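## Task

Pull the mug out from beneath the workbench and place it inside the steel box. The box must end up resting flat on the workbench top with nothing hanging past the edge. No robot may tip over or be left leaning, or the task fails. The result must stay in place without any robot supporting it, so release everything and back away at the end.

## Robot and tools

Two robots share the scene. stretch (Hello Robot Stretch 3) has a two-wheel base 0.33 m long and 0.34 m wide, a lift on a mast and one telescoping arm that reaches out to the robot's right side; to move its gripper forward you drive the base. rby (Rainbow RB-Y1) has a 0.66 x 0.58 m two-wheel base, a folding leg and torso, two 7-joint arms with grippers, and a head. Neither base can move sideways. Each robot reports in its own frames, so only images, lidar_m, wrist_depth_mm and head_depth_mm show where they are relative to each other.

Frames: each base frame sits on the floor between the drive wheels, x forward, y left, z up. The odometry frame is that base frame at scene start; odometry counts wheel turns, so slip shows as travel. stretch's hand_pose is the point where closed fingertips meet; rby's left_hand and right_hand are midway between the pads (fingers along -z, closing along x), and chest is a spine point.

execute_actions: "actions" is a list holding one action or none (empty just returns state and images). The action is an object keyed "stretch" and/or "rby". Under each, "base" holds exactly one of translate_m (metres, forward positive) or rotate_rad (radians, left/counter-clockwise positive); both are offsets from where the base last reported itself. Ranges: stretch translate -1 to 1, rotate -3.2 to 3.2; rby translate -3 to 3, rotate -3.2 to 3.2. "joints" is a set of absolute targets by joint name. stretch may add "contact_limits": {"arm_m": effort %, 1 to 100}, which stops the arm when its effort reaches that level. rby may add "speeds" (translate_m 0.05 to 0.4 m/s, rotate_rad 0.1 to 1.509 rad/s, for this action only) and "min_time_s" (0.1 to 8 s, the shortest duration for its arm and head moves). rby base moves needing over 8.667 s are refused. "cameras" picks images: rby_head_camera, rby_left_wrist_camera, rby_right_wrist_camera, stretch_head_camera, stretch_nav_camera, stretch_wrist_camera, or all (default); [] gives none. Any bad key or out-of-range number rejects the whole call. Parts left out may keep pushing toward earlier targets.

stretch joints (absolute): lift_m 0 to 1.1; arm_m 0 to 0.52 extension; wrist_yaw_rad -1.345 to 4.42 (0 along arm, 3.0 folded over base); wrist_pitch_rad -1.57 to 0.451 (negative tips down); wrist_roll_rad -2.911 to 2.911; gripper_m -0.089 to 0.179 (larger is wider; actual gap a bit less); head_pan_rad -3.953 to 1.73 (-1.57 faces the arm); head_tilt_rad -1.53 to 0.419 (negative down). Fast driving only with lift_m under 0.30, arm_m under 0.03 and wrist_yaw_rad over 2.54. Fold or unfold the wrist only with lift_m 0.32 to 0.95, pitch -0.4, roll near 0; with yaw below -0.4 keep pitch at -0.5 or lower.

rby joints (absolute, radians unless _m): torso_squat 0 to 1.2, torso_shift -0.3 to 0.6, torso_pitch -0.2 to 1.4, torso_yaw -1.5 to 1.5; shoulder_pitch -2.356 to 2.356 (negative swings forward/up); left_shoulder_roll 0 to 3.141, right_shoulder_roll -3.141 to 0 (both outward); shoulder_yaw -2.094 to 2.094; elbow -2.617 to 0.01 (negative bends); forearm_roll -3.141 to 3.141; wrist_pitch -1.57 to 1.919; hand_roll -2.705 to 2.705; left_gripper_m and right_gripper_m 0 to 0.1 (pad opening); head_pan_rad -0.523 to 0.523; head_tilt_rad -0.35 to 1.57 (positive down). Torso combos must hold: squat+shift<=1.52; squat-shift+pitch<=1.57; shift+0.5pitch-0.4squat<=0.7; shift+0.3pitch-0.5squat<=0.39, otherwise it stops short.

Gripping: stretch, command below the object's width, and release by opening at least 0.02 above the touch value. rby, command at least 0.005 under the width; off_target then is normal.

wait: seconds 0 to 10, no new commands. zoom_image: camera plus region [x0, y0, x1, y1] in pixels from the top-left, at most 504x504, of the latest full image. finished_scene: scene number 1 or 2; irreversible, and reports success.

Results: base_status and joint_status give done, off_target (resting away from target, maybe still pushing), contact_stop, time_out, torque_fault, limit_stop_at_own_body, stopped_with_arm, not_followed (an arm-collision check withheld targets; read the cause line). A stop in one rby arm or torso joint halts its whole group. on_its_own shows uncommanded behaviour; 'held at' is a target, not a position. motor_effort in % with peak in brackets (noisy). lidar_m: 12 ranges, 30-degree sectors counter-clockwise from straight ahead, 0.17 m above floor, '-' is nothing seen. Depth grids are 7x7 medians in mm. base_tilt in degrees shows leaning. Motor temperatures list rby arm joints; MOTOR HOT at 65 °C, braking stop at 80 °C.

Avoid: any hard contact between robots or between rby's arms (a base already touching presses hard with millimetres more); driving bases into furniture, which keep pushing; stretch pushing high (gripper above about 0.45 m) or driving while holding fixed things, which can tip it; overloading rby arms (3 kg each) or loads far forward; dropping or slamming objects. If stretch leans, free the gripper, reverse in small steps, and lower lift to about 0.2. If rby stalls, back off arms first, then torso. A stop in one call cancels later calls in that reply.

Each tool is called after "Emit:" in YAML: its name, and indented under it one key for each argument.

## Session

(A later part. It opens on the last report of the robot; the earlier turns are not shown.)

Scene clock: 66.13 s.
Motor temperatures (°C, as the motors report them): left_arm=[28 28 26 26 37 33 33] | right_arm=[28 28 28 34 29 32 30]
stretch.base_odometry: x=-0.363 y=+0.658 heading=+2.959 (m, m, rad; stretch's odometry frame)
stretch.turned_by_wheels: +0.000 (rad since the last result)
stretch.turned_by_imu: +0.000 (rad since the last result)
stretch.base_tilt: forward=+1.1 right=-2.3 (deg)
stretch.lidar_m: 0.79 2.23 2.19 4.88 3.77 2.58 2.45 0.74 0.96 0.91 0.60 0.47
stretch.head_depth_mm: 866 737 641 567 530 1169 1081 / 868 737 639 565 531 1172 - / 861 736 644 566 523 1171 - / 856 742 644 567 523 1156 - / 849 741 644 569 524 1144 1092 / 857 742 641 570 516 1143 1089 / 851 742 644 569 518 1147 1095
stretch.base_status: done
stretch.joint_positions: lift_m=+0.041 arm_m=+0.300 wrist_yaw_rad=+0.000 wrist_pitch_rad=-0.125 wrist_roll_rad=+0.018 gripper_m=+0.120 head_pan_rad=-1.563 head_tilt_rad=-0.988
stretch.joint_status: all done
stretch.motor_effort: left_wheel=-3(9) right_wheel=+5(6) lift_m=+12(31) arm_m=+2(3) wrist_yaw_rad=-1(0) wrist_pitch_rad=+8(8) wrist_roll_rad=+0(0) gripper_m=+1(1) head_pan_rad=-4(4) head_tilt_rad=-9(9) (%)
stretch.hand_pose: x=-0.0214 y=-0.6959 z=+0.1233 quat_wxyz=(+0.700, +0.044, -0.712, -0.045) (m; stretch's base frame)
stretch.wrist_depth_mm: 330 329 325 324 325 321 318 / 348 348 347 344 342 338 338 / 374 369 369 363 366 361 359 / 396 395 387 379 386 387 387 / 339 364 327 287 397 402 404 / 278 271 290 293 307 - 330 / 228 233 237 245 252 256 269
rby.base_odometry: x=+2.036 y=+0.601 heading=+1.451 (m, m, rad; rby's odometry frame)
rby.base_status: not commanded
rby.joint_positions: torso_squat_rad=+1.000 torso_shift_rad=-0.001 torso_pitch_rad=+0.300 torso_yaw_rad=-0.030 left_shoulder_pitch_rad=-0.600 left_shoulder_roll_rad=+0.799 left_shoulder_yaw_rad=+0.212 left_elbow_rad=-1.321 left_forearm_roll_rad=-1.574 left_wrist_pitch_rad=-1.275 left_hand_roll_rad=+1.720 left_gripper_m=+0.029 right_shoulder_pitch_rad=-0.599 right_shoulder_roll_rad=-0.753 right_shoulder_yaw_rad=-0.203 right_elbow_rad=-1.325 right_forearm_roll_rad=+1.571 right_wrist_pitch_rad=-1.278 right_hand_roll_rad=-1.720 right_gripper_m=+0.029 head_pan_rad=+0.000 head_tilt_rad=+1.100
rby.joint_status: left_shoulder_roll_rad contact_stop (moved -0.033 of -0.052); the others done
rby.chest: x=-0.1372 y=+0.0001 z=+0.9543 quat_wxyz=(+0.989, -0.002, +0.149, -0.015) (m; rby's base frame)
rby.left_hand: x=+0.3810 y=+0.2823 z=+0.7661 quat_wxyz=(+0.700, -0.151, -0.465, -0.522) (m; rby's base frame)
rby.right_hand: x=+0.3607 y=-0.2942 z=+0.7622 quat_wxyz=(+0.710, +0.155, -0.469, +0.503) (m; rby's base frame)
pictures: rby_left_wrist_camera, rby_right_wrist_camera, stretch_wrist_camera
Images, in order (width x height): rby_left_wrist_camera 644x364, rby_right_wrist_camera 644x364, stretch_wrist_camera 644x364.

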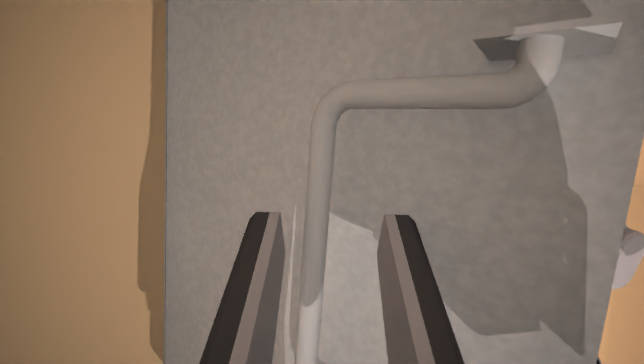

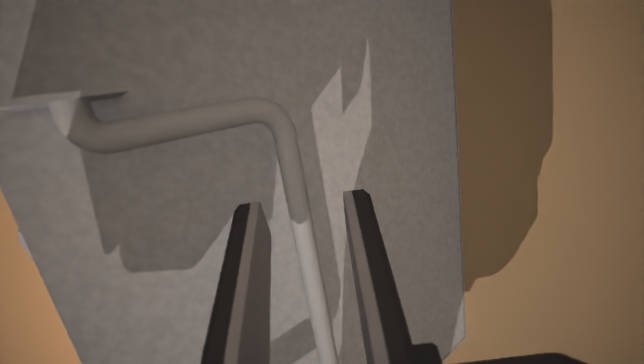

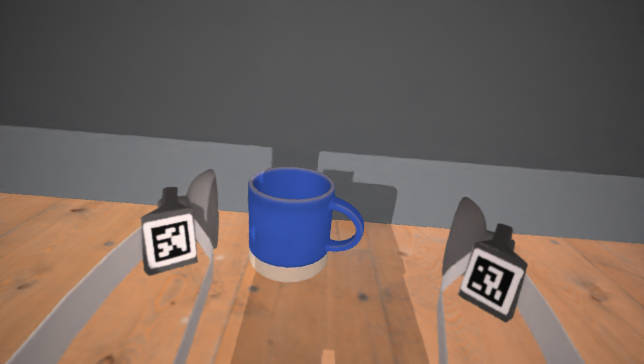

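Emit:
execute_actions:
  actions: []

Scene clock: 70.23 s.
Motor temperatures (°C, as the motors report them): left_arm=[28 27 26 26 37 33 33] | right_arm=[28 28 28 34 29 32 30]
stretch.base_odometry: x=-0.363 y=+0.658 heading=+2.959 (m, m, rad; stretch's odometry frame)
stretch.turned_by_wheels: +0.000 (rad since the last result)
stretch.turned_by_imu: +0.000 (rad since the last result)
stretch.base_tilt: forward=+1.2 right=-2.4 (deg)
stretch.lidar_m: 0.79 2.24 2.18 4.89 3.74 2.59 2.45 0.74 0.96 0.91 0.60 0.47
stretch.head_depth_mm: 866 736 640 566 532 1166 1087 / 868 740 641 565 531 1168 - / 863 739 642 566 523 1169 - / 855 740 642 568 524 1158 - / 854 740 644 567 525 1134 1091 / 855 741 643 567 517 1142 1087 / 850 744 645 568 516 1144 1090
stretch.base_status: done
stretch.joint_positions: lift_m=+0.041 arm_m=+0.300 wrist_yaw_rad=+0.000 wrist_pitch_rad=-0.125 wrist_roll_rad=+0.018 gripper_m=+0.120 head_pan_rad=-1.563 head_tilt_rad=-0.988
stretch.joint_status: all done
stretch.motor_effort: left_wheel=-4(9) right_wheel=+5(6) lift_m=+12(31) arm_m=+3(3) wrist_yaw_rad=+0(0) wrist_pitch_rad=+7(8) wrist_roll_rad=+0(0) gripper_m=+2(1) head_pan_rad=-4(4) head_tilt_rad=-8(9) (%)
stretch.hand_pose: x=-0.0214 y=-0.6959 z=+0.1233 quat_wxyz=(+0.700, +0.044, -0.712, -0.045) (m; stretch's base frame)
stretch.wrist_depth_mm: 327 328 328 326 323 320 319 / 350 348 347 342 343 342 337 / 375 370 368 368 365 362 360 / 394 399 385 379 387 383 380 / 337 366 327 290 395 403 407 / 280 272 290 294 309 - 329 / 229 231 239 245 251 257 270
rby.base_odometry: x=+2.036 y=+0.601 heading=+1.451 (m, m, rad; rby's odometry frame)
rby.base_status: not commanded
rby.joint_positions: torso_squat_rad=+1.000 torso_shift_rad=-0.001 torso_pitch_rad=+0.300 torso_yaw_rad=-0.030 left_shoulder_pitch_rad=-0.600 left_shoulder_roll_rad=+0.799 left_shoulder_yaw_rad=+0.212 left_elbow_rad=-1.321 left_forearm_roll_rad=-1.574 left_wrist_pitch_rad=-1.275 left_hand_roll_rad=+1.720 left_gripper_m=+0.029 right_shoulder_pitch_rad=-0.599 right_shoulder_roll_rad=-0.753 right_shoulder_yaw_rad=-0.203 right_elbow_rad=-1.325 right_forearm_roll_rad=+1.571 right_wrist_pitch_rad=-1.278 right_hand_roll_rad=-1.720 right_gripper_m=+0.029 head_pan_rad=+0.000 head_tilt_rad=+1.100
rby.joint_status: left_shoulder_roll_rad contact_stop (moved -0.033 of -0.052); the others done
rby.chest: x=-0.1372 y=+0.0001 z=+0.9543 quat_wxyz=(+0.989, -0.002, +0.149, -0.015) (m; rby's base frame)
rby.left_hand: x=+0.3810 y=+0.2823 z=+0.7661 quat_wxyz=(+0.700, -0.151, -0.465, -0.522) (m; rby's base frame)
rby.right_hand: x=+0.3607 y=-0.2942 z=+0.7622 quat_wxyz=(+0.710, +0.155, -0.469, +0.503) (m; rby's base frame)
pictures: rby_head_camera, rby_left_wrist_camera, rby_right_wrist_camera, stretch_head_camera (sideways: a quarter turn clockwise sets it upright), stretch_nav_camera (sideways: a quarter turn counterclockwise sets it upright), stretch_wrist_camera
Images, in order (width x height): rby_head_camera 896x504, rby_left_wrist_camera 644x364, rby_right_wrist_camera 644x364, stretch_head_camera 896x504, stretch_nav_camera 672x504, stretch_wrist_camera 644x364.

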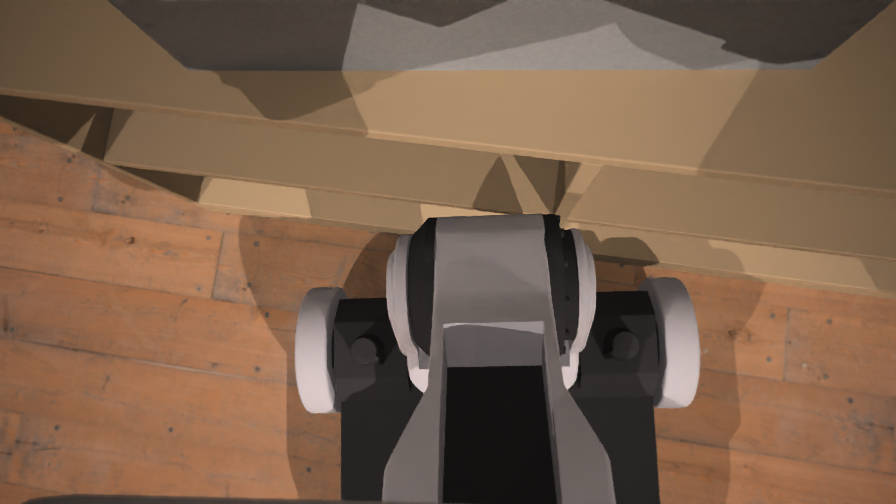

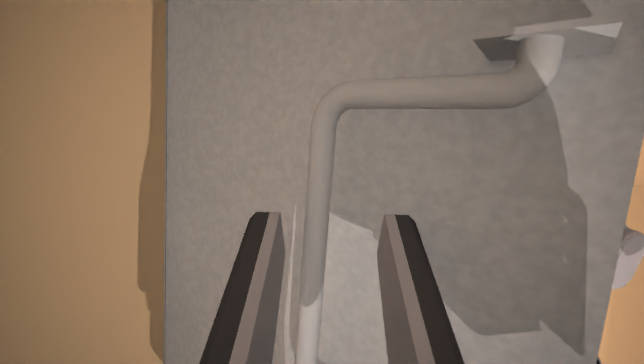

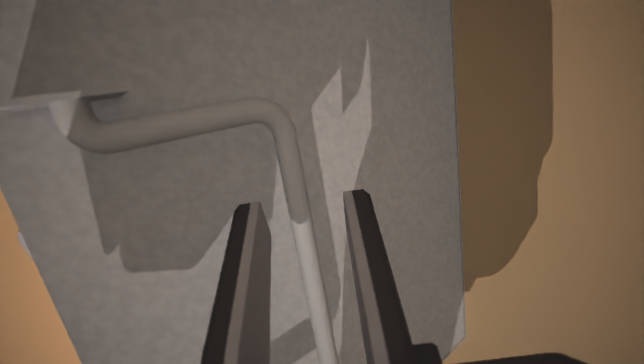

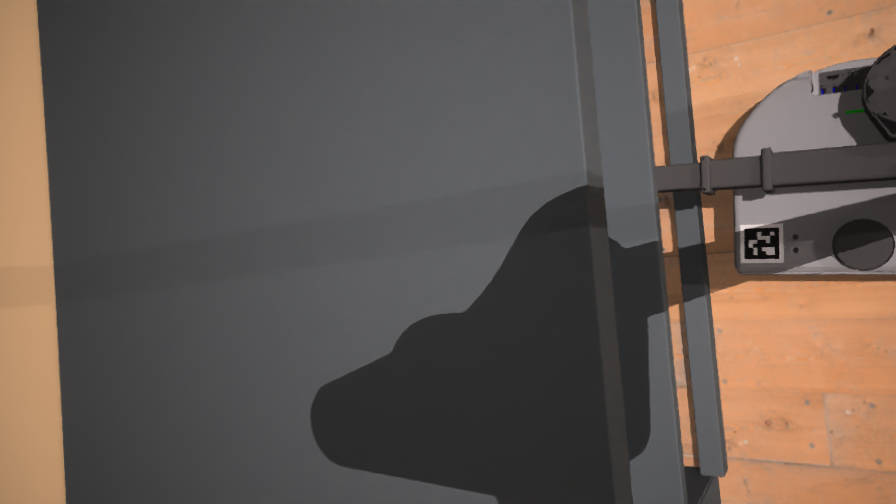

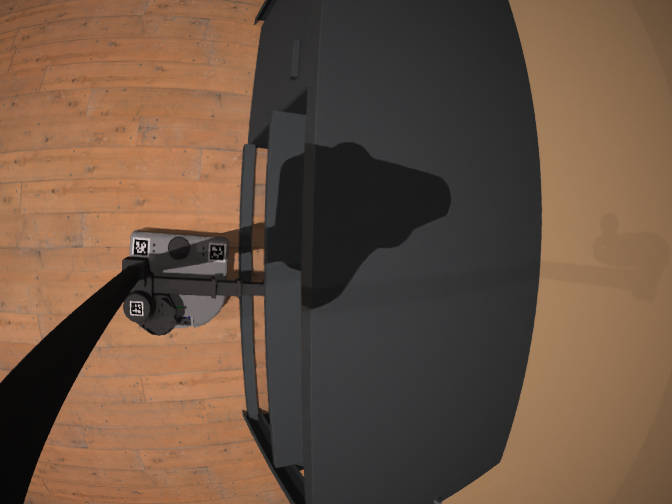

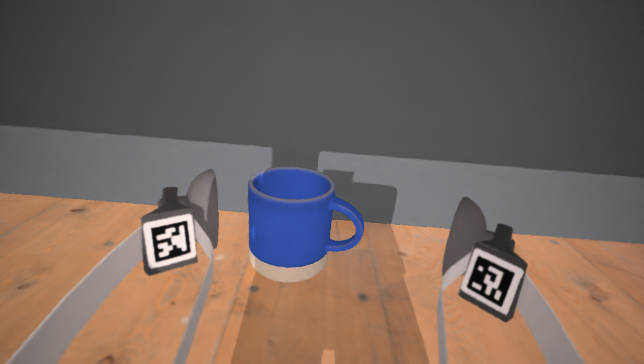

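Emit:
execute_actions:
  actions:
    - {"stretch":{"base":{"translate_m":0.125},"joints":{"wrist_yaw_rad":-0.38,"arm_m":0.34,"gripper_m":0.15,"lift_m":0.02,"wrist_pitch_rad":-0.2}},"rby":{"joints":{"left_shoulder_roll_rad":0.812,"right_shoulder_roll_rad":-0.725,"left_shoulder_pitch_rad":-0.6,"left_gripper_m":0.022,"right_gripper_m":0.022}}}
  cameras: ["rby_left_wrist_camera","rby_right_wrist_camera","stretch_wrist_camera"]

Scene clock: 74.37 s.
Motor temperatures (°C, as the motors report them): left_arm=[28 27 26 26 37 33 33] | right_arm=[29 28 28 34 29 32 30]
stretch.base_odometry: x=-0.486 y=+0.680 heading=+2.959 (m, m, rad; stretch's odometry frame)
stretch.turned_by_wheels: +0.000 (rad since the last result)
stretch.turned_by_imu: -0.001 (rad since the last result)
stretch.base_tilt: forward=+1.1 right=-2.3 (deg)
stretch.lidar_m: 0.76 2.11 2.13 4.91 3.94 2.72 2.58 0.86 0.95 0.90 0.41 0.37
stretch.head_depth_mm: 866 735 640 566 523 1165 1087 / 860 741 641 566 524 1160 - / 851 741 642 566 523 1152 - / 849 742 643 566 516 1141 - / 854 741 644 567 516 1134 1086 / 849 743 645 570 517 1143 1093 / 843 742 645 569 509 1028 1094
stretch.base_status: done
stretch.joint_positions: lift_m=+0.021 arm_m=+0.340 wrist_yaw_rad=-0.378 wrist_pitch_rad=-0.214 wrist_roll_rad=+0.018 gripper_m=+0.150 head_pan_rad=-1.563 head_tilt_rad=-0.988
stretch.joint_status: all done
stretch.motor_effort: left_wheel=-4(6) right_wheel=+4(10) lift_m=+12(13) arm_m=+3(4) wrist_yaw_rad=+0(2) wrist_pitch_rad=+4(8) wrist_roll_rad=+0(0) gripper_m=+1(84) head_pan_rad=-4(4) head_tilt_rad=-8(8) (%)
stretch.hand_pose: x=-0.1120 y=-0.7126 z=+0.0813 quat_wxyz=(+0.670, -0.059, -0.711, -0.206) (m; stretch's base frame)
stretch.wrist_depth_mm: 243 259 282 308 341 381 426 / 257 275 303 333 368 416 475 / 276 296 311 342 398 461 542 / 294 310 314 252 384 403 424 / 263 - 260 265 294 321 313 / 218 216 225 232 238 233 253 / 183 186 190 194 200 203 209
rby.base_odometry: x=+2.036 y=+0.601 heading=+1.450 (m, m, rad; rby's odometry frame)
rby.base_status: not commanded
rby.joint_positions: torso_squat_rad=+1.000 torso_shift_rad=-0.001 torso_pitch_rad=+0.300 torso_yaw_rad=-0.030 left_shoulder_pitch_rad=-0.600 left_shoulder_roll_rad=+0.814 left_shoulder_yaw_rad=+0.211 left_elbow_rad=-1.321 left_forearm_roll_rad=-1.574 left_wrist_pitch_rad=-1.275 left_hand_roll_rad=+1.720 left_gripper_m=+0.022 right_shoulder_pitch_rad=-0.599 right_shoulder_roll_rad=-0.728 right_shoulder_yaw_rad=-0.203 right_elbow_rad=-1.325 right_forearm_roll_rad=+1.571 right_wrist_pitch_rad=-1.278 right_hand_roll_rad=-1.720 right_gripper_m=+0.021 head_pan_rad=+0.000 head_tilt_rad=+1.100
rby.joint_status: all done
rby.chest: x=-0.1372 y=+0.0001 z=+0.9543 quat_wxyz=(+0.989, -0.002, +0.149, -0.015) (m; rby's base frame)
rby.left_hand: x=+0.3814 y=+0.2878 z=+0.7685 quat_wxyz=(+0.701, -0.144, -0.462, -0.524) (m; rby's base frame)
rby.right_hand: x=+0.3599 y=-0.2845 z=+0.7584 quat_wxyz=(+0.707, +0.166, -0.473, +0.499) (m; rby's base frame)
pictures: rby_left_wrist_camera, rby_right_wrist_camera, stretch_wrist_camera
Images, in order (width x height): rby_left_wrist_camera 644x364, rby_right_wrist_camera 644x364, stretch_wrist_camera 644x364.

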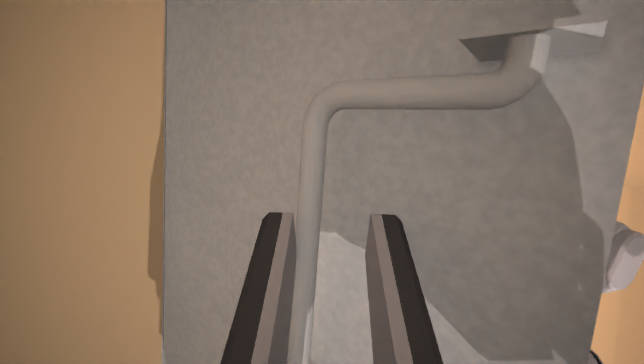

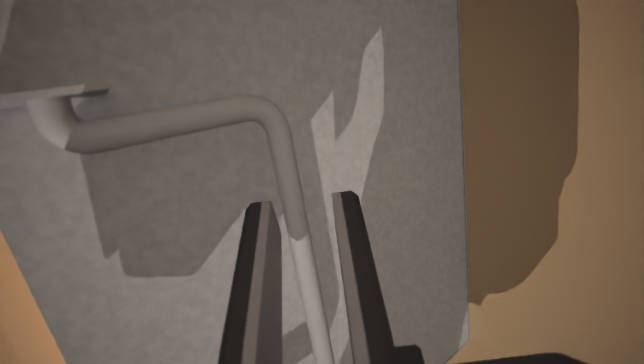

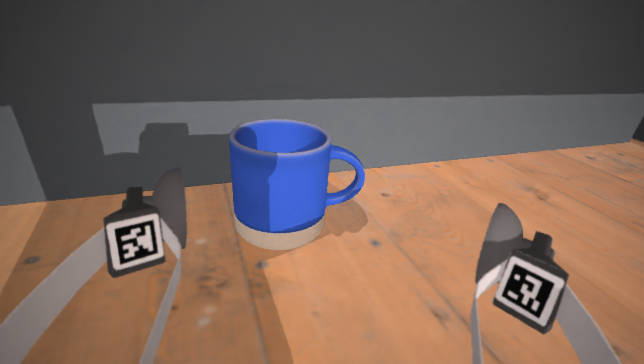

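Emit:
execute_actions:
  actions:
    - {"stretch":{"joints":{"arm_m":0.43}},"rby":{"joints":{"left_gripper_m":0.0,"right_gripper_m":0.0}}}
  cameras: ["rby_left_wrist_camera","rby_right_wrist_camera","stretch_wrist_camera"]

Scene clock: 77.20 s.
Motor temperatures (°C, as the motors report them): left_arm=[28 27 26 26 37 33 33] | right_arm=[29 28 28 34 29 32 30]
stretch.base_odometry: x=-0.486 y=+0.680 heading=+2.959 (m, m, rad; stretch's odometry frame)
stretch.turned_by_wheels: +0.000 (rad since the last result)
stretch.turned_by_imu: +0.000 (rad since the last result)
stretch.base_tilt: forward=+1.2 right=-2.4 (deg)
stretch.lidar_m: 0.76 2.11 2.14 4.92 3.96 2.72 2.58 0.85 0.95 0.90 0.41 0.37
stretch.head_depth_mm: 868 738 640 567 524 1168 1083 / 857 738 639 567 523 1155 - / 857 740 644 565 524 1170 - / 847 741 643 568 515 1143 - / 850 742 645 567 515 1139 1087 / 849 742 644 568 517 1140 1087 / 845 739 643 568 510 1033 1091
stretch.base_status: not commanded
stretch.joint_positions: lift_m=+0.021 arm_m=+0.430 wrist_yaw_rad=-0.379 wrist_pitch_rad=-0.214 wrist_roll_rad=+0.018 gripper_m=+0.150 head_pan_rad=-1.563 head_tilt_rad=-0.988
stretch.joint_status: all done
stretch.motor_effort: left_wheel=-4(4) right_wheel=+4(4) lift_m=+12(12) arm_m=+2(2) wrist_yaw_rad=-1(2) wrist_pitch_rad=+4(4) wrist_roll_rad=+0(0) gripper_m=+1(2) head_pan_rad=-4(4) head_tilt_rad=-8(9) (%)
stretch.hand_pose: x=-0.1121 y=-0.8025 z=+0.0812 quat_wxyz=(+0.670, -0.060, -0.711, -0.206) (m; stretch's base frame)
stretch.wrist_depth_mm: 175 186 202 222 243 271 308 / 185 198 216 238 264 297 343 / 196 211 233 259 291 329 382 / 210 224 244 214 321 361 405 / 226 - 250 155 276 319 314 / 217 216 209 162 229 233 251 / 181 185 186 182 198 202 209
rby.base_odometry: x=+2.036 y=+0.601 heading=+1.451 (m, m, rad; rby's odometry frame)
rby.base_status: not commanded
rby.joint_positions: torso_squat_rad=+1.000 torso_shift_rad=-0.001 torso_pitch_rad=+0.300 torso_yaw_rad=-0.030 left_shoulder_pitch_rad=-0.600 left_shoulder_roll_rad=+0.813 left_shoulder_yaw_rad=+0.211 left_elbow_rad=-1.322 left_forearm_roll_rad=-1.573 left_wrist_pitch_rad=-1.276 left_hand_roll_rad=+1.720 left_gripper_m=+0.000 right_shoulder_pitch_rad=-0.601 right_shoulder_roll_rad=-0.726 right_shoulder_yaw_rad=-0.201 right_elbow_rad=-1.327 right_forearm_roll_rad=+1.570 right_wrist_pitch_rad=-1.279 right_hand_roll_rad=-1.720 right_gripper_m=+0.007 head_pan_rad=+0.000 head_tilt_rad=+1.100
rby.joint_status: right_gripper_m off_target (ended at +0.007, target +0.000); the others done
rby.chest: x=-0.1372 y=+0.0002 z=+0.9543 quat_wxyz=(+0.989, -0.002, +0.149, -0.015) (m; rby's base frame)
rby.left_hand: x=+0.3814 y=+0.2872 z=+0.7688 quat_wxyz=(+0.700, -0.145, -0.463, -0.524) (m; rby's base frame)
rby.right_hand: x=+0.3601 y=-0.2823 z=+0.7591 quat_wxyz=(+0.706, +0.167, -0.473, +0.500) (m; rby's base frame)
pictures: rby_left_wrist_camera, rby_right_wrist_camera, stretch_wrist_camera
Images, in order (width x height): rby_left_wrist_camera 644x364, rby_right_wrist_camera 644x364, stretch_wrist_camera 644x364.

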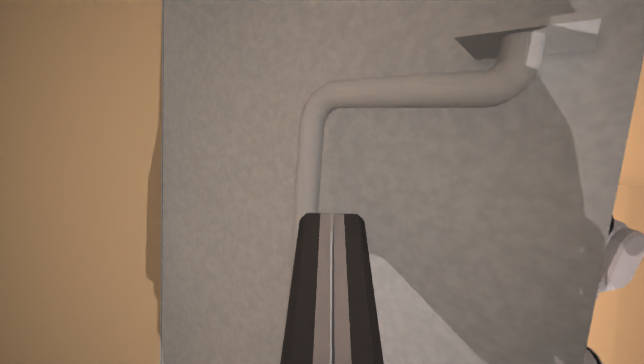

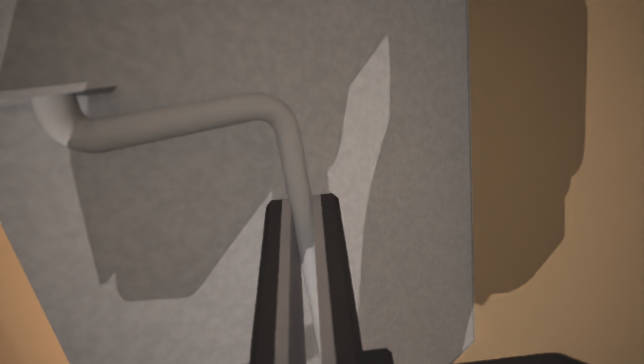

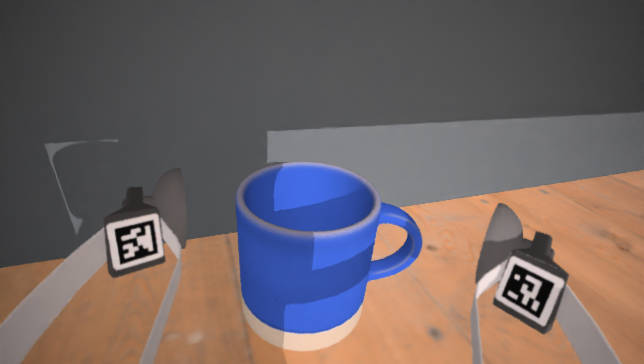

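Emit:
execute_actions:
  actions:
    - {"stretch":{"joints":{"arm_m":0.465,"wrist_pitch_rad":-0.29}},"rby":{"joints":{"left_gripper_m":0.03,"left_shoulder_roll_rad":0.792},"min_time_s":1.2}}
  cameras: ["rby_left_wrist_camera","stretch_wrist_camera"]

Scene clock: 79.50 s.
Motor temperatures (°C, as the motors report them): left_arm=[28 27 26 26 37 33 33] | right_arm=[28 28 28 34 29 32 30]
stretch.base_odometry: x=-0.486 y=+0.680 heading=+2.959 (m, m, rad; stretch's odometry frame)
stretch.turned_by_wheels: +0.000 (rad since the last result)
stretch.turned_by_imu: +0.000 (rad since the last result)
stretch.base_tilt: forward=+1.3 right=-2.4 (deg)
stretch.lidar_m: 0.76 2.11 2.14 4.90 3.94 2.72 2.58 0.85 0.95 0.90 0.41 0.37
stretch.head_depth_mm: 863 736 639 566 526 1171 1084 / 864 737 640 565 523 1147 - / 851 737 641 567 523 1164 - / 847 739 644 567 516 1142 - / 851 743 644 568 516 1139 1085 / 843 741 644 567 516 1140 1087 / 840 745 644 569 508 1031 1084
stretch.base_status: not commanded
stretch.joint_positions: lift_m=+0.021 arm_m=+0.465 wrist_yaw_rad=-0.379 wrist_pitch_rad=-0.303 wrist_roll_rad=+0.018 gripper_m=+0.150 head_pan_rad=-1.563 head_tilt_rad=-0.988
stretch.joint_status: all done
stretch.motor_effort: left_wheel=-4(4) right_wheel=+5(4) lift_m=+12(12) arm_m=+2(2) wrist_yaw_rad=+0(0) wrist_pitch_rad=+4(4) wrist_roll_rad=+0(1) gripper_m=+1(2) head_pan_rad=-4(4) head_tilt_rad=-7(8) (%)
stretch.hand_pose: x=-0.1093 y=-0.8302 z=+0.0598 quat_wxyz=(+0.660, -0.029, -0.712, -0.236) (m; stretch's base frame)
stretch.wrist_depth_mm: 148 159 172 189 206 230 263 / 160 170 187 205 229 258 296 / 172 185 203 220 254 290 338 / 185 197 214 181 178 310 332 / 201 - 225 190 160 264 260 / - 190 190 125 192 202 216 / 163 167 166 146 172 178 183
rby.base_odometry: x=+2.036 y=+0.601 heading=+1.451 (m, m, rad; rby's odometry frame)
rby.base_status: not commanded
rby.joint_positions: torso_squat_rad=+1.000 torso_shift_rad=-0.001 torso_pitch_rad=+0.299 torso_yaw_rad=-0.029 left_shoulder_pitch_rad=-0.598 left_shoulder_roll_rad=+0.800 left_shoulder_yaw_rad=+0.215 left_elbow_rad=-1.319 left_forearm_roll_rad=-1.575 left_wrist_pitch_rad=-1.274 left_hand_roll_rad=+1.720 left_gripper_m=+0.028 right_shoulder_pitch_rad=-0.599 right_shoulder_roll_rad=-0.728 right_shoulder_yaw_rad=-0.202 right_elbow_rad=-1.326 right_forearm_roll_rad=+1.571 right_wrist_pitch_rad=-1.278 right_hand_roll_rad=-1.720 right_gripper_m=+0.007 head_pan_rad=+0.000 head_tilt_rad=+1.100
rby.joint_status: all done
rby.chest: x=-0.1372 y=+0.0004 z=+0.9543 quat_wxyz=(+0.989, -0.002, +0.149, -0.015) (m; rby's base frame)
rby.left_hand: x=+0.3809 y=+0.2850 z=+0.7659 quat_wxyz=(+0.701, -0.149, -0.465, -0.520) (m; rby's base frame)
rby.right_hand: x=+0.3602 y=-0.2836 z=+0.7591 quat_wxyz=(+0.707, +0.166, -0.473, +0.500) (m; rby's base frame)
pictures: rby_left_wrist_camera, stretch_wrist_camera
Images, in order (width x height): rby_left_wrist_camera 644x364, stretch_wrist_camera 644x364.

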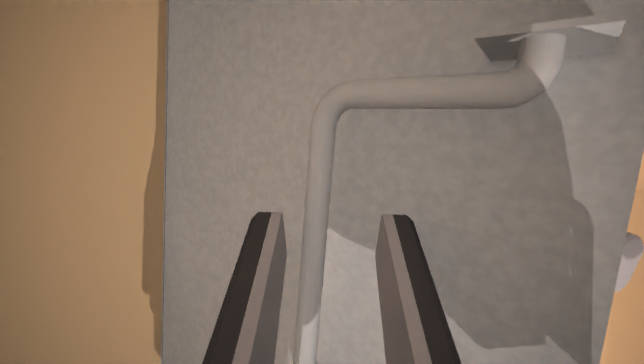

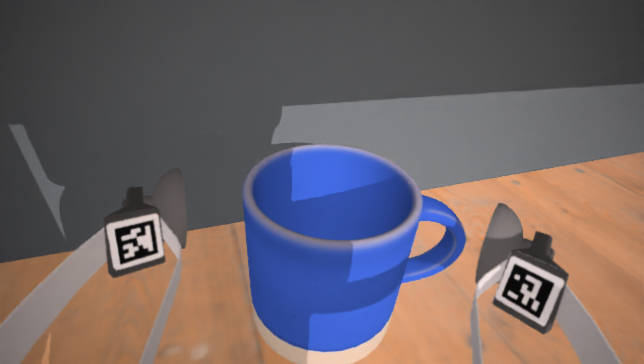

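Emit:
execute_actions:
  actions:
    - {"stretch":{"joints":{"gripper_m":0.06}},"rby":{"joints":{"left_gripper_m":0.022,"left_shoulder_roll_rad":0.81,"left_shoulder_pitch_rad":-0.578,"left_shoulder_yaw_rad":0.212,"left_elbow_rad":-1.321,"left_wrist_pitch_rad":-1.275},"min_time_s":1.0}}
  cameras: ["rby_left_wrist_camera","stretch_wrist_camera"]

Scene clock: 83.90 s.
Motor temperatures (°C, as the motors report them): left_arm=[28 27 26 26 38 33 33] | right_arm=[29 28 28 34 29 32 30]
stretch.base_odometry: x=-0.486 y=+0.680 heading=+2.959 (m, m, rad; stretch's odometry frame)
stretch.turned_by_wheels: +0.000 (rad since the last result)
stretch.turned_by_imu: -0.001 (rad since the last result)
stretch.base_tilt: forward=+1.2 right=-2.5 (deg)
stretch.lidar_m: 0.76 2.11 2.13 4.91 3.96 2.72 2.57 0.85 0.95 0.90 0.41 0.37
stretch.head_depth_mm: 868 738 640 567 525 1173 1080 / 859 738 641 566 522 1153 - / 848 742 639 567 524 1169 - / 850 741 643 568 515 1137 - / 850 743 643 567 516 1136 1087 / 850 741 644 569 515 1149 1086 / 842 744 644 570 509 1028 1084
stretch.base_status: not commanded
stretch.joint_positions: lift_m=+0.021 arm_m=+0.465 wrist_yaw_rad=-0.380 wrist_pitch_rad=-0.307 wrist_roll_rad=+0.018 gripper_m=+0.060 head_pan_rad=-1.563 head_tilt_rad=-0.988
stretch.joint_status: all done
stretch.motor_effort: left_wheel=-5(6) right_wheel=+7(8) lift_m=+12(12) arm_m=+2(2) wrist_yaw_rad=+1(1) wrist_pitch_rad=+5(5) wrist_roll_rad=+1(0) gripper_m=-7(86) head_pan_rad=-3(4) head_tilt_rad=-9(8) (%)
stretch.hand_pose: x=-0.1094 y=-0.8298 z=+0.0589 quat_wxyz=(+0.660, -0.028, -0.712, -0.238) (m; stretch's base frame)
stretch.wrist_depth_mm: 150 159 173 188 208 233 262 / 160 171 188 206 229 259 297 / 172 186 202 216 255 292 341 / 186 202 212 193 182 310 329 / 203 216 146 127 133 252 259 / 189 193 189 142 167 210 213 / 166 166 168 162 174 179 181
rby.base_odometry: x=+2.036 y=+0.601 heading=+1.451 (m, m, rad; rby's odometry frame)
rby.base_status: not commanded
rby.joint_positions: torso_squat_rad=+1.000 torso_shift_rad=-0.001 torso_pitch_rad=+0.299 torso_yaw_rad=-0.030 left_shoulder_pitch_rad=-0.578 left_shoulder_roll_rad=+0.810 left_shoulder_yaw_rad=+0.212 left_elbow_rad=-1.321 left_forearm_roll_rad=-1.573 left_wrist_pitch_rad=-1.275 left_hand_roll_rad=+1.720 left_gripper_m=+0.022 right_shoulder_pitch_rad=-0.600 right_shoulder_roll_rad=-0.727 right_shoulder_yaw_rad=-0.202 right_elbow_rad=-1.327 right_forearm_roll_rad=+1.570 right_wrist_pitch_rad=-1.278 right_hand_roll_rad=-1.720 right_gripper_m=+0.007 head_pan_rad=+0.000 head_tilt_rad=+1.100
rby.joint_status: all done
rby.chest: x=-0.1372 y=+0.0002 z=+0.9543 quat_wxyz=(+0.989, -0.002, +0.149, -0.015) (m; rby's base frame)
rby.left_hand: x=+0.3756 y=+0.2906 z=+0.7586 quat_wxyz=(+0.707, -0.148, -0.456, -0.520) (m; rby's base frame)
rby.right_hand: x=+0.3602 y=-0.2832 z=+0.7593 quat_wxyz=(+0.706, +0.166, -0.473, +0.500) (m; rby's base frame)
pictures: rby_left_wrist_camera, stretch_wrist_camera
Images, in order (width x height): rby_left_wrist_camera 644x364, stretch_wrist_camera 644x364.

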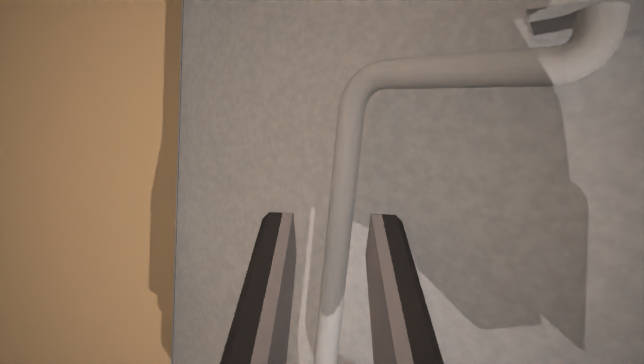

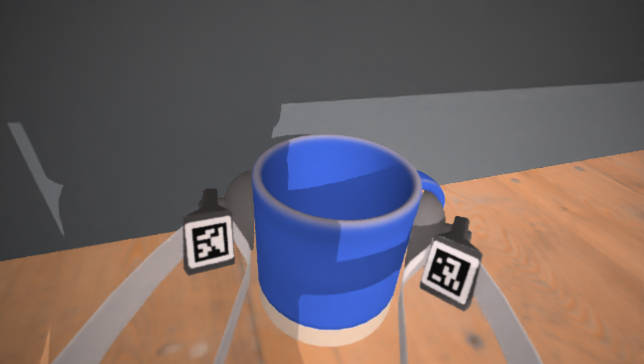

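Emit:
execute_actions:
  actions:
    - {"stretch":{"joints":{"gripper_m":0.0}},"rby":{"joints":{"left_shoulder_roll_rad":0.785},"min_time_s":1.0}}
  cameras: ["rby_left_wrist_camera","stretch_wrist_camera"]

Emit:
execute_actions:
  actions:
    - {"stretch":{"joints":{"lift_m":0.15}},"rby":{"joints":{"left_gripper_m":0.0}}}
  cameras: ["rby_left_wrist_camera","stretch_wrist_camera"]

Scene clock: 85.87 s.
Motor temperatures (°C, as the motors report them): left_arm=[28 27 26 26 38 33 33] | right_arm=[28 28 28 34 29 32 30]
stretch.base_odometry: x=-0.486 y=+0.680 heading=+2.959 (m, m, rad; stretch's odometry frame)
stretch.turned_by_wheels: +0.000 (rad since the last result)
stretch.turned_by_imu: +0.000 (rad since the last result)
stretch.base_tilt: forward=+1.1 right=-2.4 (deg)
stretch.lidar_m: 0.76 2.10 2.13 4.88 3.97 2.72 2.58 0.85 0.95 0.90 0.41 0.37
stretch.head_depth_mm: 863 737 640 566 524 1172 1086 / 863 734 640 566 523 1155 - / 860 739 642 566 524 1165 - / 854 742 642 566 516 1144 - / 851 746 642 567 516 1139 1084 / 849 740 644 569 518 1145 1090 / 844 741 645 568 510 1025 1086
stretch.base_status: not commanded
stretch.joint_positions: lift_m=+0.020 arm_m=+0.465 wrist_yaw_rad=-0.380 wrist_pitch_rad=-0.311 wrist_roll_rad=+0.018 gripper_m=+0.001 head_pan_rad=-1.563 head_tilt_rad=-0.988
stretch.joint_status: all done
stretch.motor_effort: left_wheel=-5(5) right_wheel=+7(7) lift_m=+12(13) arm_m=+2(2) wrist_yaw_rad=-1(0) wrist_pitch_rad=+6(6) wrist_roll_rad=+1(1) gripper_m=-26(98) head_pan_rad=-3(4) head_tilt_rad=-9(8) (%)
stretch.hand_pose: x=-0.1092 y=-0.8294 z=+0.0579 quat_wxyz=(+0.659, -0.026, -0.712, -0.240) (m; stretch's base frame)
stretch.wrist_depth_mm: 149 159 173 189 209 232 262 / 160 171 187 206 228 259 297 / 173 185 204 215 255 291 343 / 188 203 213 193 181 306 324 / 203 215 146 126 131 250 255 / 186 191 189 140 165 208 210 / 166 164 168 161 174 176 180
rby.base_odometry: x=+2.036 y=+0.601 heading=+1.451 (m, m, rad; rby's odometry frame)
rby.base_status: not commanded
rby.joint_positions: torso_squat_rad=+1.000 torso_shift_rad=-0.001 torso_pitch_rad=+0.300 torso_yaw_rad=-0.030 left_shoulder_pitch_rad=-0.578 left_shoulder_roll_rad=+0.790 left_shoulder_yaw_rad=+0.215 left_elbow_rad=-1.320 left_forearm_roll_rad=-1.574 left_wrist_pitch_rad=-1.274 left_hand_roll_rad=+1.720 left_gripper_m=+0.021 right_shoulder_pitch_rad=-0.600 right_shoulder_roll_rad=-0.728 right_shoulder_yaw_rad=-0.202 right_elbow_rad=-1.327 right_forearm_roll_rad=+1.570 right_wrist_pitch_rad=-1.278 right_hand_roll_rad=-1.720 right_gripper_m=+0.007 head_pan_rad=+0.000 head_tilt_rad=+1.100
rby.joint_status: all done
rby.chest: x=-0.1372 y=+0.0002 z=+0.9543 quat_wxyz=(+0.989, -0.002, +0.149, -0.015) (m; rby's base frame)
rby.left_hand: x=+0.3751 y=+0.2848 z=+0.7554 quat_wxyz=(+0.706, -0.156, -0.460, -0.515) (m; rby's base frame)
rby.right_hand: x=+0.3602 y=-0.2834 z=+0.7592 quat_wxyz=(+0.706, +0.166, -0.473, +0.500) (m; rby's base frame)
pictures: rby_left_wrist_camera, stretch_wrist_camera
Images, in order (width x height): rby_left_wrist_camera 644x364, stretch_wrist_camera 644x364.

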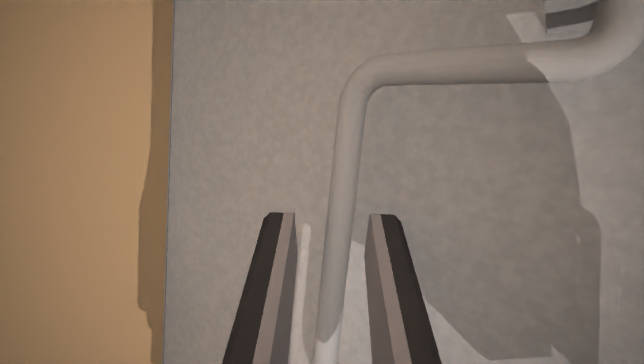

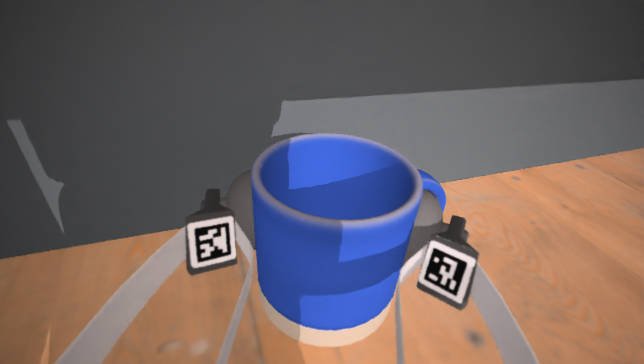

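Scene clock: 87.87 s.
Motor temperatures (°C, as the motors report them): left_arm=[28 27 26 26 37 33 33] | right_arm=[28 28 28 34 29 32 30]
stretch.base_odometry: x=-0.486 y=+0.680 heading=+2.959 (m, m, rad; stretch's odometry frame)
stretch.turned_by_wheels: +0.000 (rad since the last result)
stretch.turned_by_imu: +0.000 (rad since the last result)
stretch.base_tilt: forward=+1.0 right=-2.3 (deg)
stretch.lidar_m: 0.76 2.11 2.13 4.91 3.98 2.71 2.58 0.86 0.95 0.80 0.41 0.37
stretch.head_depth_mm: 867 735 642 566 523 1164 1087 / 857 738 639 566 523 1159 - / 852 738 642 566 522 1151 - / 851 738 643 567 516 1142 - / 850 741 645 570 517 1146 1085 / 848 743 645 570 517 1146 1090 / 843 742 645 569 510 1030 1091
stretch.base_status: not commanded
stretch.joint_positions: lift_m=+0.149 arm_m=+0.465 wrist_yaw_rad=-0.380 wrist_pitch_rad=-0.331 wrist_roll_rad=+0.018 gripper_m=+0.011 head_pan_rad=-1.563 head_tilt_rad=-0.988
stretch.joint_status: all done
stretch.on_its_own: gripper_m is held at +0.010, not at your +0.000, by its stall guard, which is still easing
stretch.motor_effort: left_wheel=-5(5) right_wheel=+6(7) lift_m=+31(34) arm_m=+2(2) wrist_yaw_rad=-1(0) wrist_pitch_rad=+12(12) wrist_roll_rad=+0(0) gripper_m=-21(26) head_pan_rad=-4(4) head_tilt_rad=-7(8) (%)
stretch.hand_pose: x=-0.1085 y=-0.8274 z=+0.1820 quat_wxyz=(+0.657, -0.019, -0.713, -0.246) (m; stretch's base frame)
stretch.wrist_depth_mm: 150 159 173 189 208 232 262 / 161 173 189 207 230 259 300 / 174 186 204 218 257 295 348 / 190 205 214 192 181 345 411 / 205 224 146 126 131 399 442 / 227 246 283 139 159 362 371 / 250 281 293 161 302 310 315
rby.base_odometry: x=+2.036 y=+0.601 heading=+1.451 (m, m, rad; rby's odometry frame)
rby.base_status: not commanded
rby.joint_positions: torso_squat_rad=+1.000 torso_shift_rad=-0.001 torso_pitch_rad=+0.299 torso_yaw_rad=-0.030 left_shoulder_pitch_rad=-0.578 left_shoulder_roll_rad=+0.787 left_shoulder_yaw_rad=+0.214 left_elbow_rad=-1.321 left_forearm_roll_rad=-1.574 left_wrist_pitch_rad=-1.275 left_hand_roll_rad=+1.720 left_gripper_m=+0.006 right_shoulder_pitch_rad=-0.600 right_shoulder_roll_rad=-0.727 right_shoulder_yaw_rad=-0.202 right_elbow_rad=-1.327 right_forearm_roll_rad=+1.570 right_wrist_pitch_rad=-1.278 right_hand_roll_rad=-1.720 right_gripper_m=+0.007 head_pan_rad=+0.000 head_tilt_rad=+1.100
rby.joint_status: left_gripper_m off_target (ended at +0.006, target +0.000)
rby.chest: x=-0.1372 y=+0.0002 z=+0.9543 quat_wxyz=(+0.989, -0.002, +0.149, -0.015) (m; rby's base frame)
rby.left_hand: x=+0.3748 y=+0.2829 z=+0.7551 quat_wxyz=(+0.705, -0.158, -0.460, -0.516) (m; rby's base frame)
rby.right_hand: x=+0.3602 y=-0.2832 z=+0.7593 quat_wxyz=(+0.706, +0.166, -0.473, +0.500) (m; rby's base frame)
pictures: rby_left_wrist_camera, stretch_wrist_camera
Images, in order (width x height): rby_left_wrist_camera 644x364, stretch_wrist_camera 644x364.

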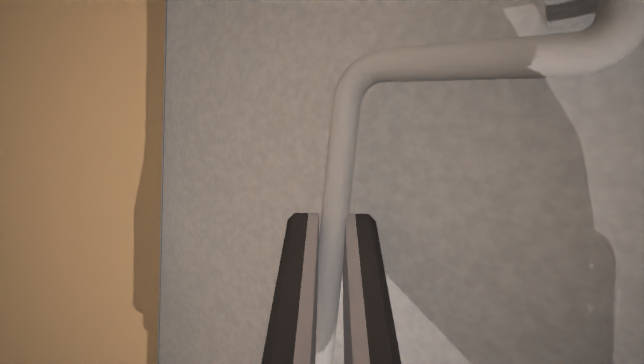

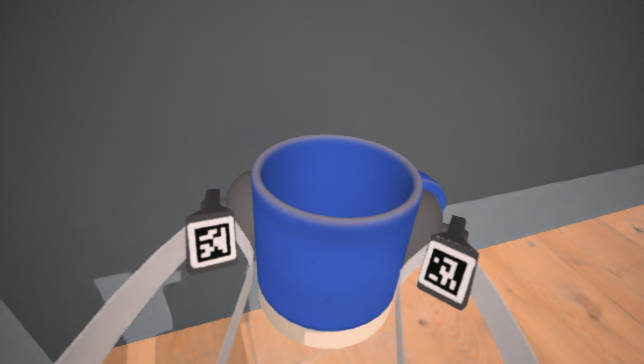

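Emit:
execute_actions:
  actions:
    - {"stretch":{"joints":{"arm_m":0.05,"wrist_pitch_rad":-0.15,"wrist_yaw_rad":0,"lift_m":0.17,"head_tilt_rad":-1.2}},"rby":{"joints":{"torso_squat_rad":0.75}}}
  cameras: ["rby_left_wrist_camera","rby_right_wrist_camera","stretch_wrist_camera","stretch_head_camera"]

Scene clock: 92.90 s.
Motor temperatures (°C, as the motors report them): left_arm=[28 27 26 26 38 33 33] | right_arm=[29 28 28 35 30 32 30]
stretch.base_odometry: x=-0.486 y=+0.680 heading=+2.959 (m, m, rad; stretch's odometry frame)
stretch.turned_by_wheels: +0.000 (rad since the last result)
stretch.turned_by_imu: +0.000 (rad since the last result)
stretch.base_tilt: forward=+1.2 right=-2.4 (deg)
stretch.lidar_m: 0.76 2.11 2.13 4.89 3.96 2.72 2.58 0.85 0.95 0.90 0.41 0.37
stretch.head_depth_mm: 642 592 548 525 1221 1172 1093 / 642 591 547 525 1233 - 1082 / 644 593 549 526 - - - / 641 592 547 522 1212 - 1087 / 642 592 548 519 1218 1170 1095 / 645 591 549 519 1215 1162 1099 / 643 590 547 515 1211 1171 1098
stretch.base_status: not commanded
stretch.joint_positions: lift_m=+0.169 arm_m=+0.050 wrist_yaw_rad=-0.001 wrist_pitch_rad=-0.205 wrist_roll_rad=+0.018 gripper_m=+0.020 head_pan_rad=-1.563 head_tilt_rad=-1.185
stretch.joint_status: wrist_pitch_rad off_target (ended at -0.205, target -0.150); the others done
stretch.on_its_own: gripper_m is held at +0.019, not at your +0.000, by its stall guard, which is not easing now
stretch.motor_effort: left_wheel=-3(5) right_wheel=+5(6) lift_m=+31(34) arm_m=-5(6) wrist_yaw_rad=+0(1) wrist_pitch_rad=+16(17) wrist_roll_rad=+1(1) gripper_m=-19(21) head_pan_rad=-4(4) head_tilt_rad=-11(33) (%)
stretch.hand_pose: x=-0.0217 y=-0.4415 z=+0.2325 quat_wxyz=(+0.697, +0.072, -0.709, -0.073) (m; stretch's base frame)
stretch.wrist_depth_mm: 378 530 549 541 533 542 533 / 385 542 583 578 579 573 577 / 390 553 636 607 618 613 614 / 393 569 652 192 182 669 665 / 403 499 146 126 132 579 592 / 390 413 412 140 158 470 473 / 345 350 356 161 370 384 392
rby.base_odometry: x=+2.036 y=+0.601 heading=+1.451 (m, m, rad; rby's odometry frame)
rby.base_status: not commanded
rby.joint_positions: torso_squat_rad=+0.750 torso_shift_rad=-0.001 torso_pitch_rad=+0.302 torso_yaw_rad=-0.030 left_shoulder_pitch_rad=-0.575 left_shoulder_roll_rad=+0.786 left_shoulder_yaw_rad=+0.211 left_elbow_rad=-1.319 left_forearm_roll_rad=-1.575 left_wrist_pitch_rad=-1.275 left_hand_roll_rad=+1.720 left_gripper_m=+0.006 right_shoulder_pitch_rad=-0.596 right_shoulder_roll_rad=-0.725 right_shoulder_yaw_rad=-0.199 right_elbow_rad=-1.325 right_forearm_roll_rad=+1.572 right_wrist_pitch_rad=-1.279 right_hand_roll_rad=-1.720 right_gripper_m=+0.007 head_pan_rad=+0.000 head_tilt_rad=+1.100
rby.joint_status: all done
rby.chest: x=-0.1363 y=+0.0003 z=+1.0882 quat_wxyz=(+0.989, -0.002, +0.150, -0.015) (m; rby's base frame)
rby.left_hand: x=+0.3739 y=+0.2829 z=+0.8845 quat_wxyz=(+0.708, -0.160, -0.456, -0.515) (m; rby's base frame)
rby.right_hand: x=+0.3589 y=-0.2829 z=+0.8882 quat_wxyz=(+0.709, +0.169, -0.469, +0.499) (m; rby's base frame)
pictures: rby_left_wrist_camera, rby_right_wrist_camera, stretch_head_camera (sideways: a quarter turn clockwise sets it upright), stretch_wrist_camera
Images, in order (width x height): rby_left_wrist_camera 644x364, rby_right_wrist_camera 644x364, stretch_head_camera 896x504, stretch_wrist_camera 644x364.

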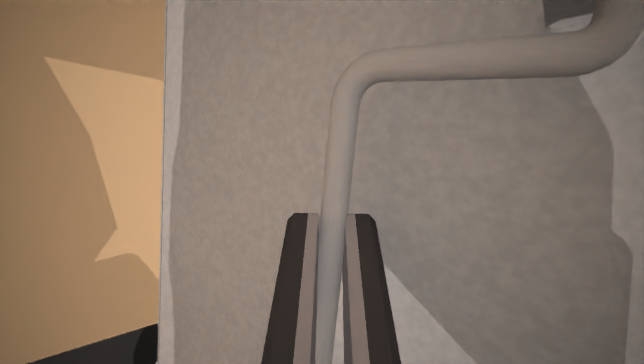

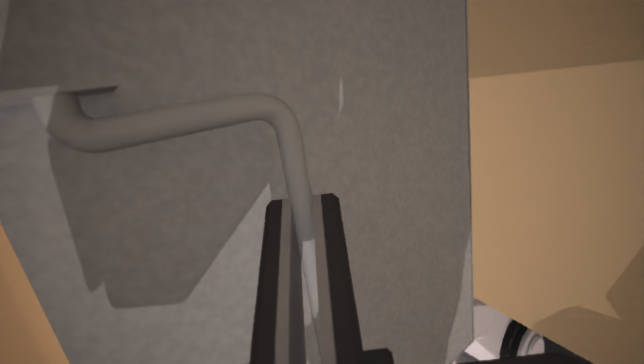

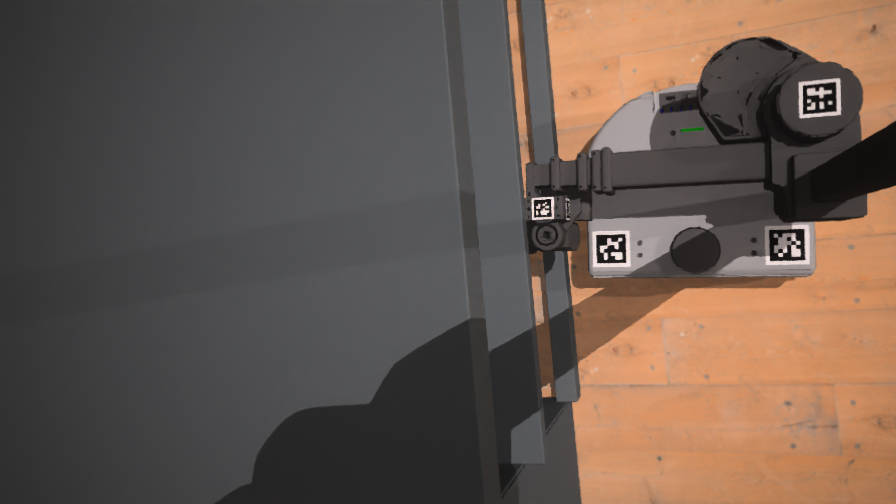

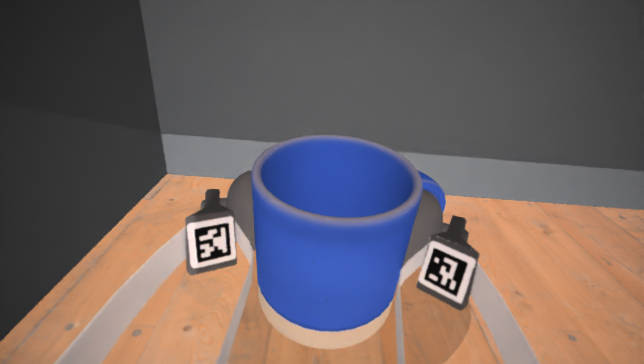

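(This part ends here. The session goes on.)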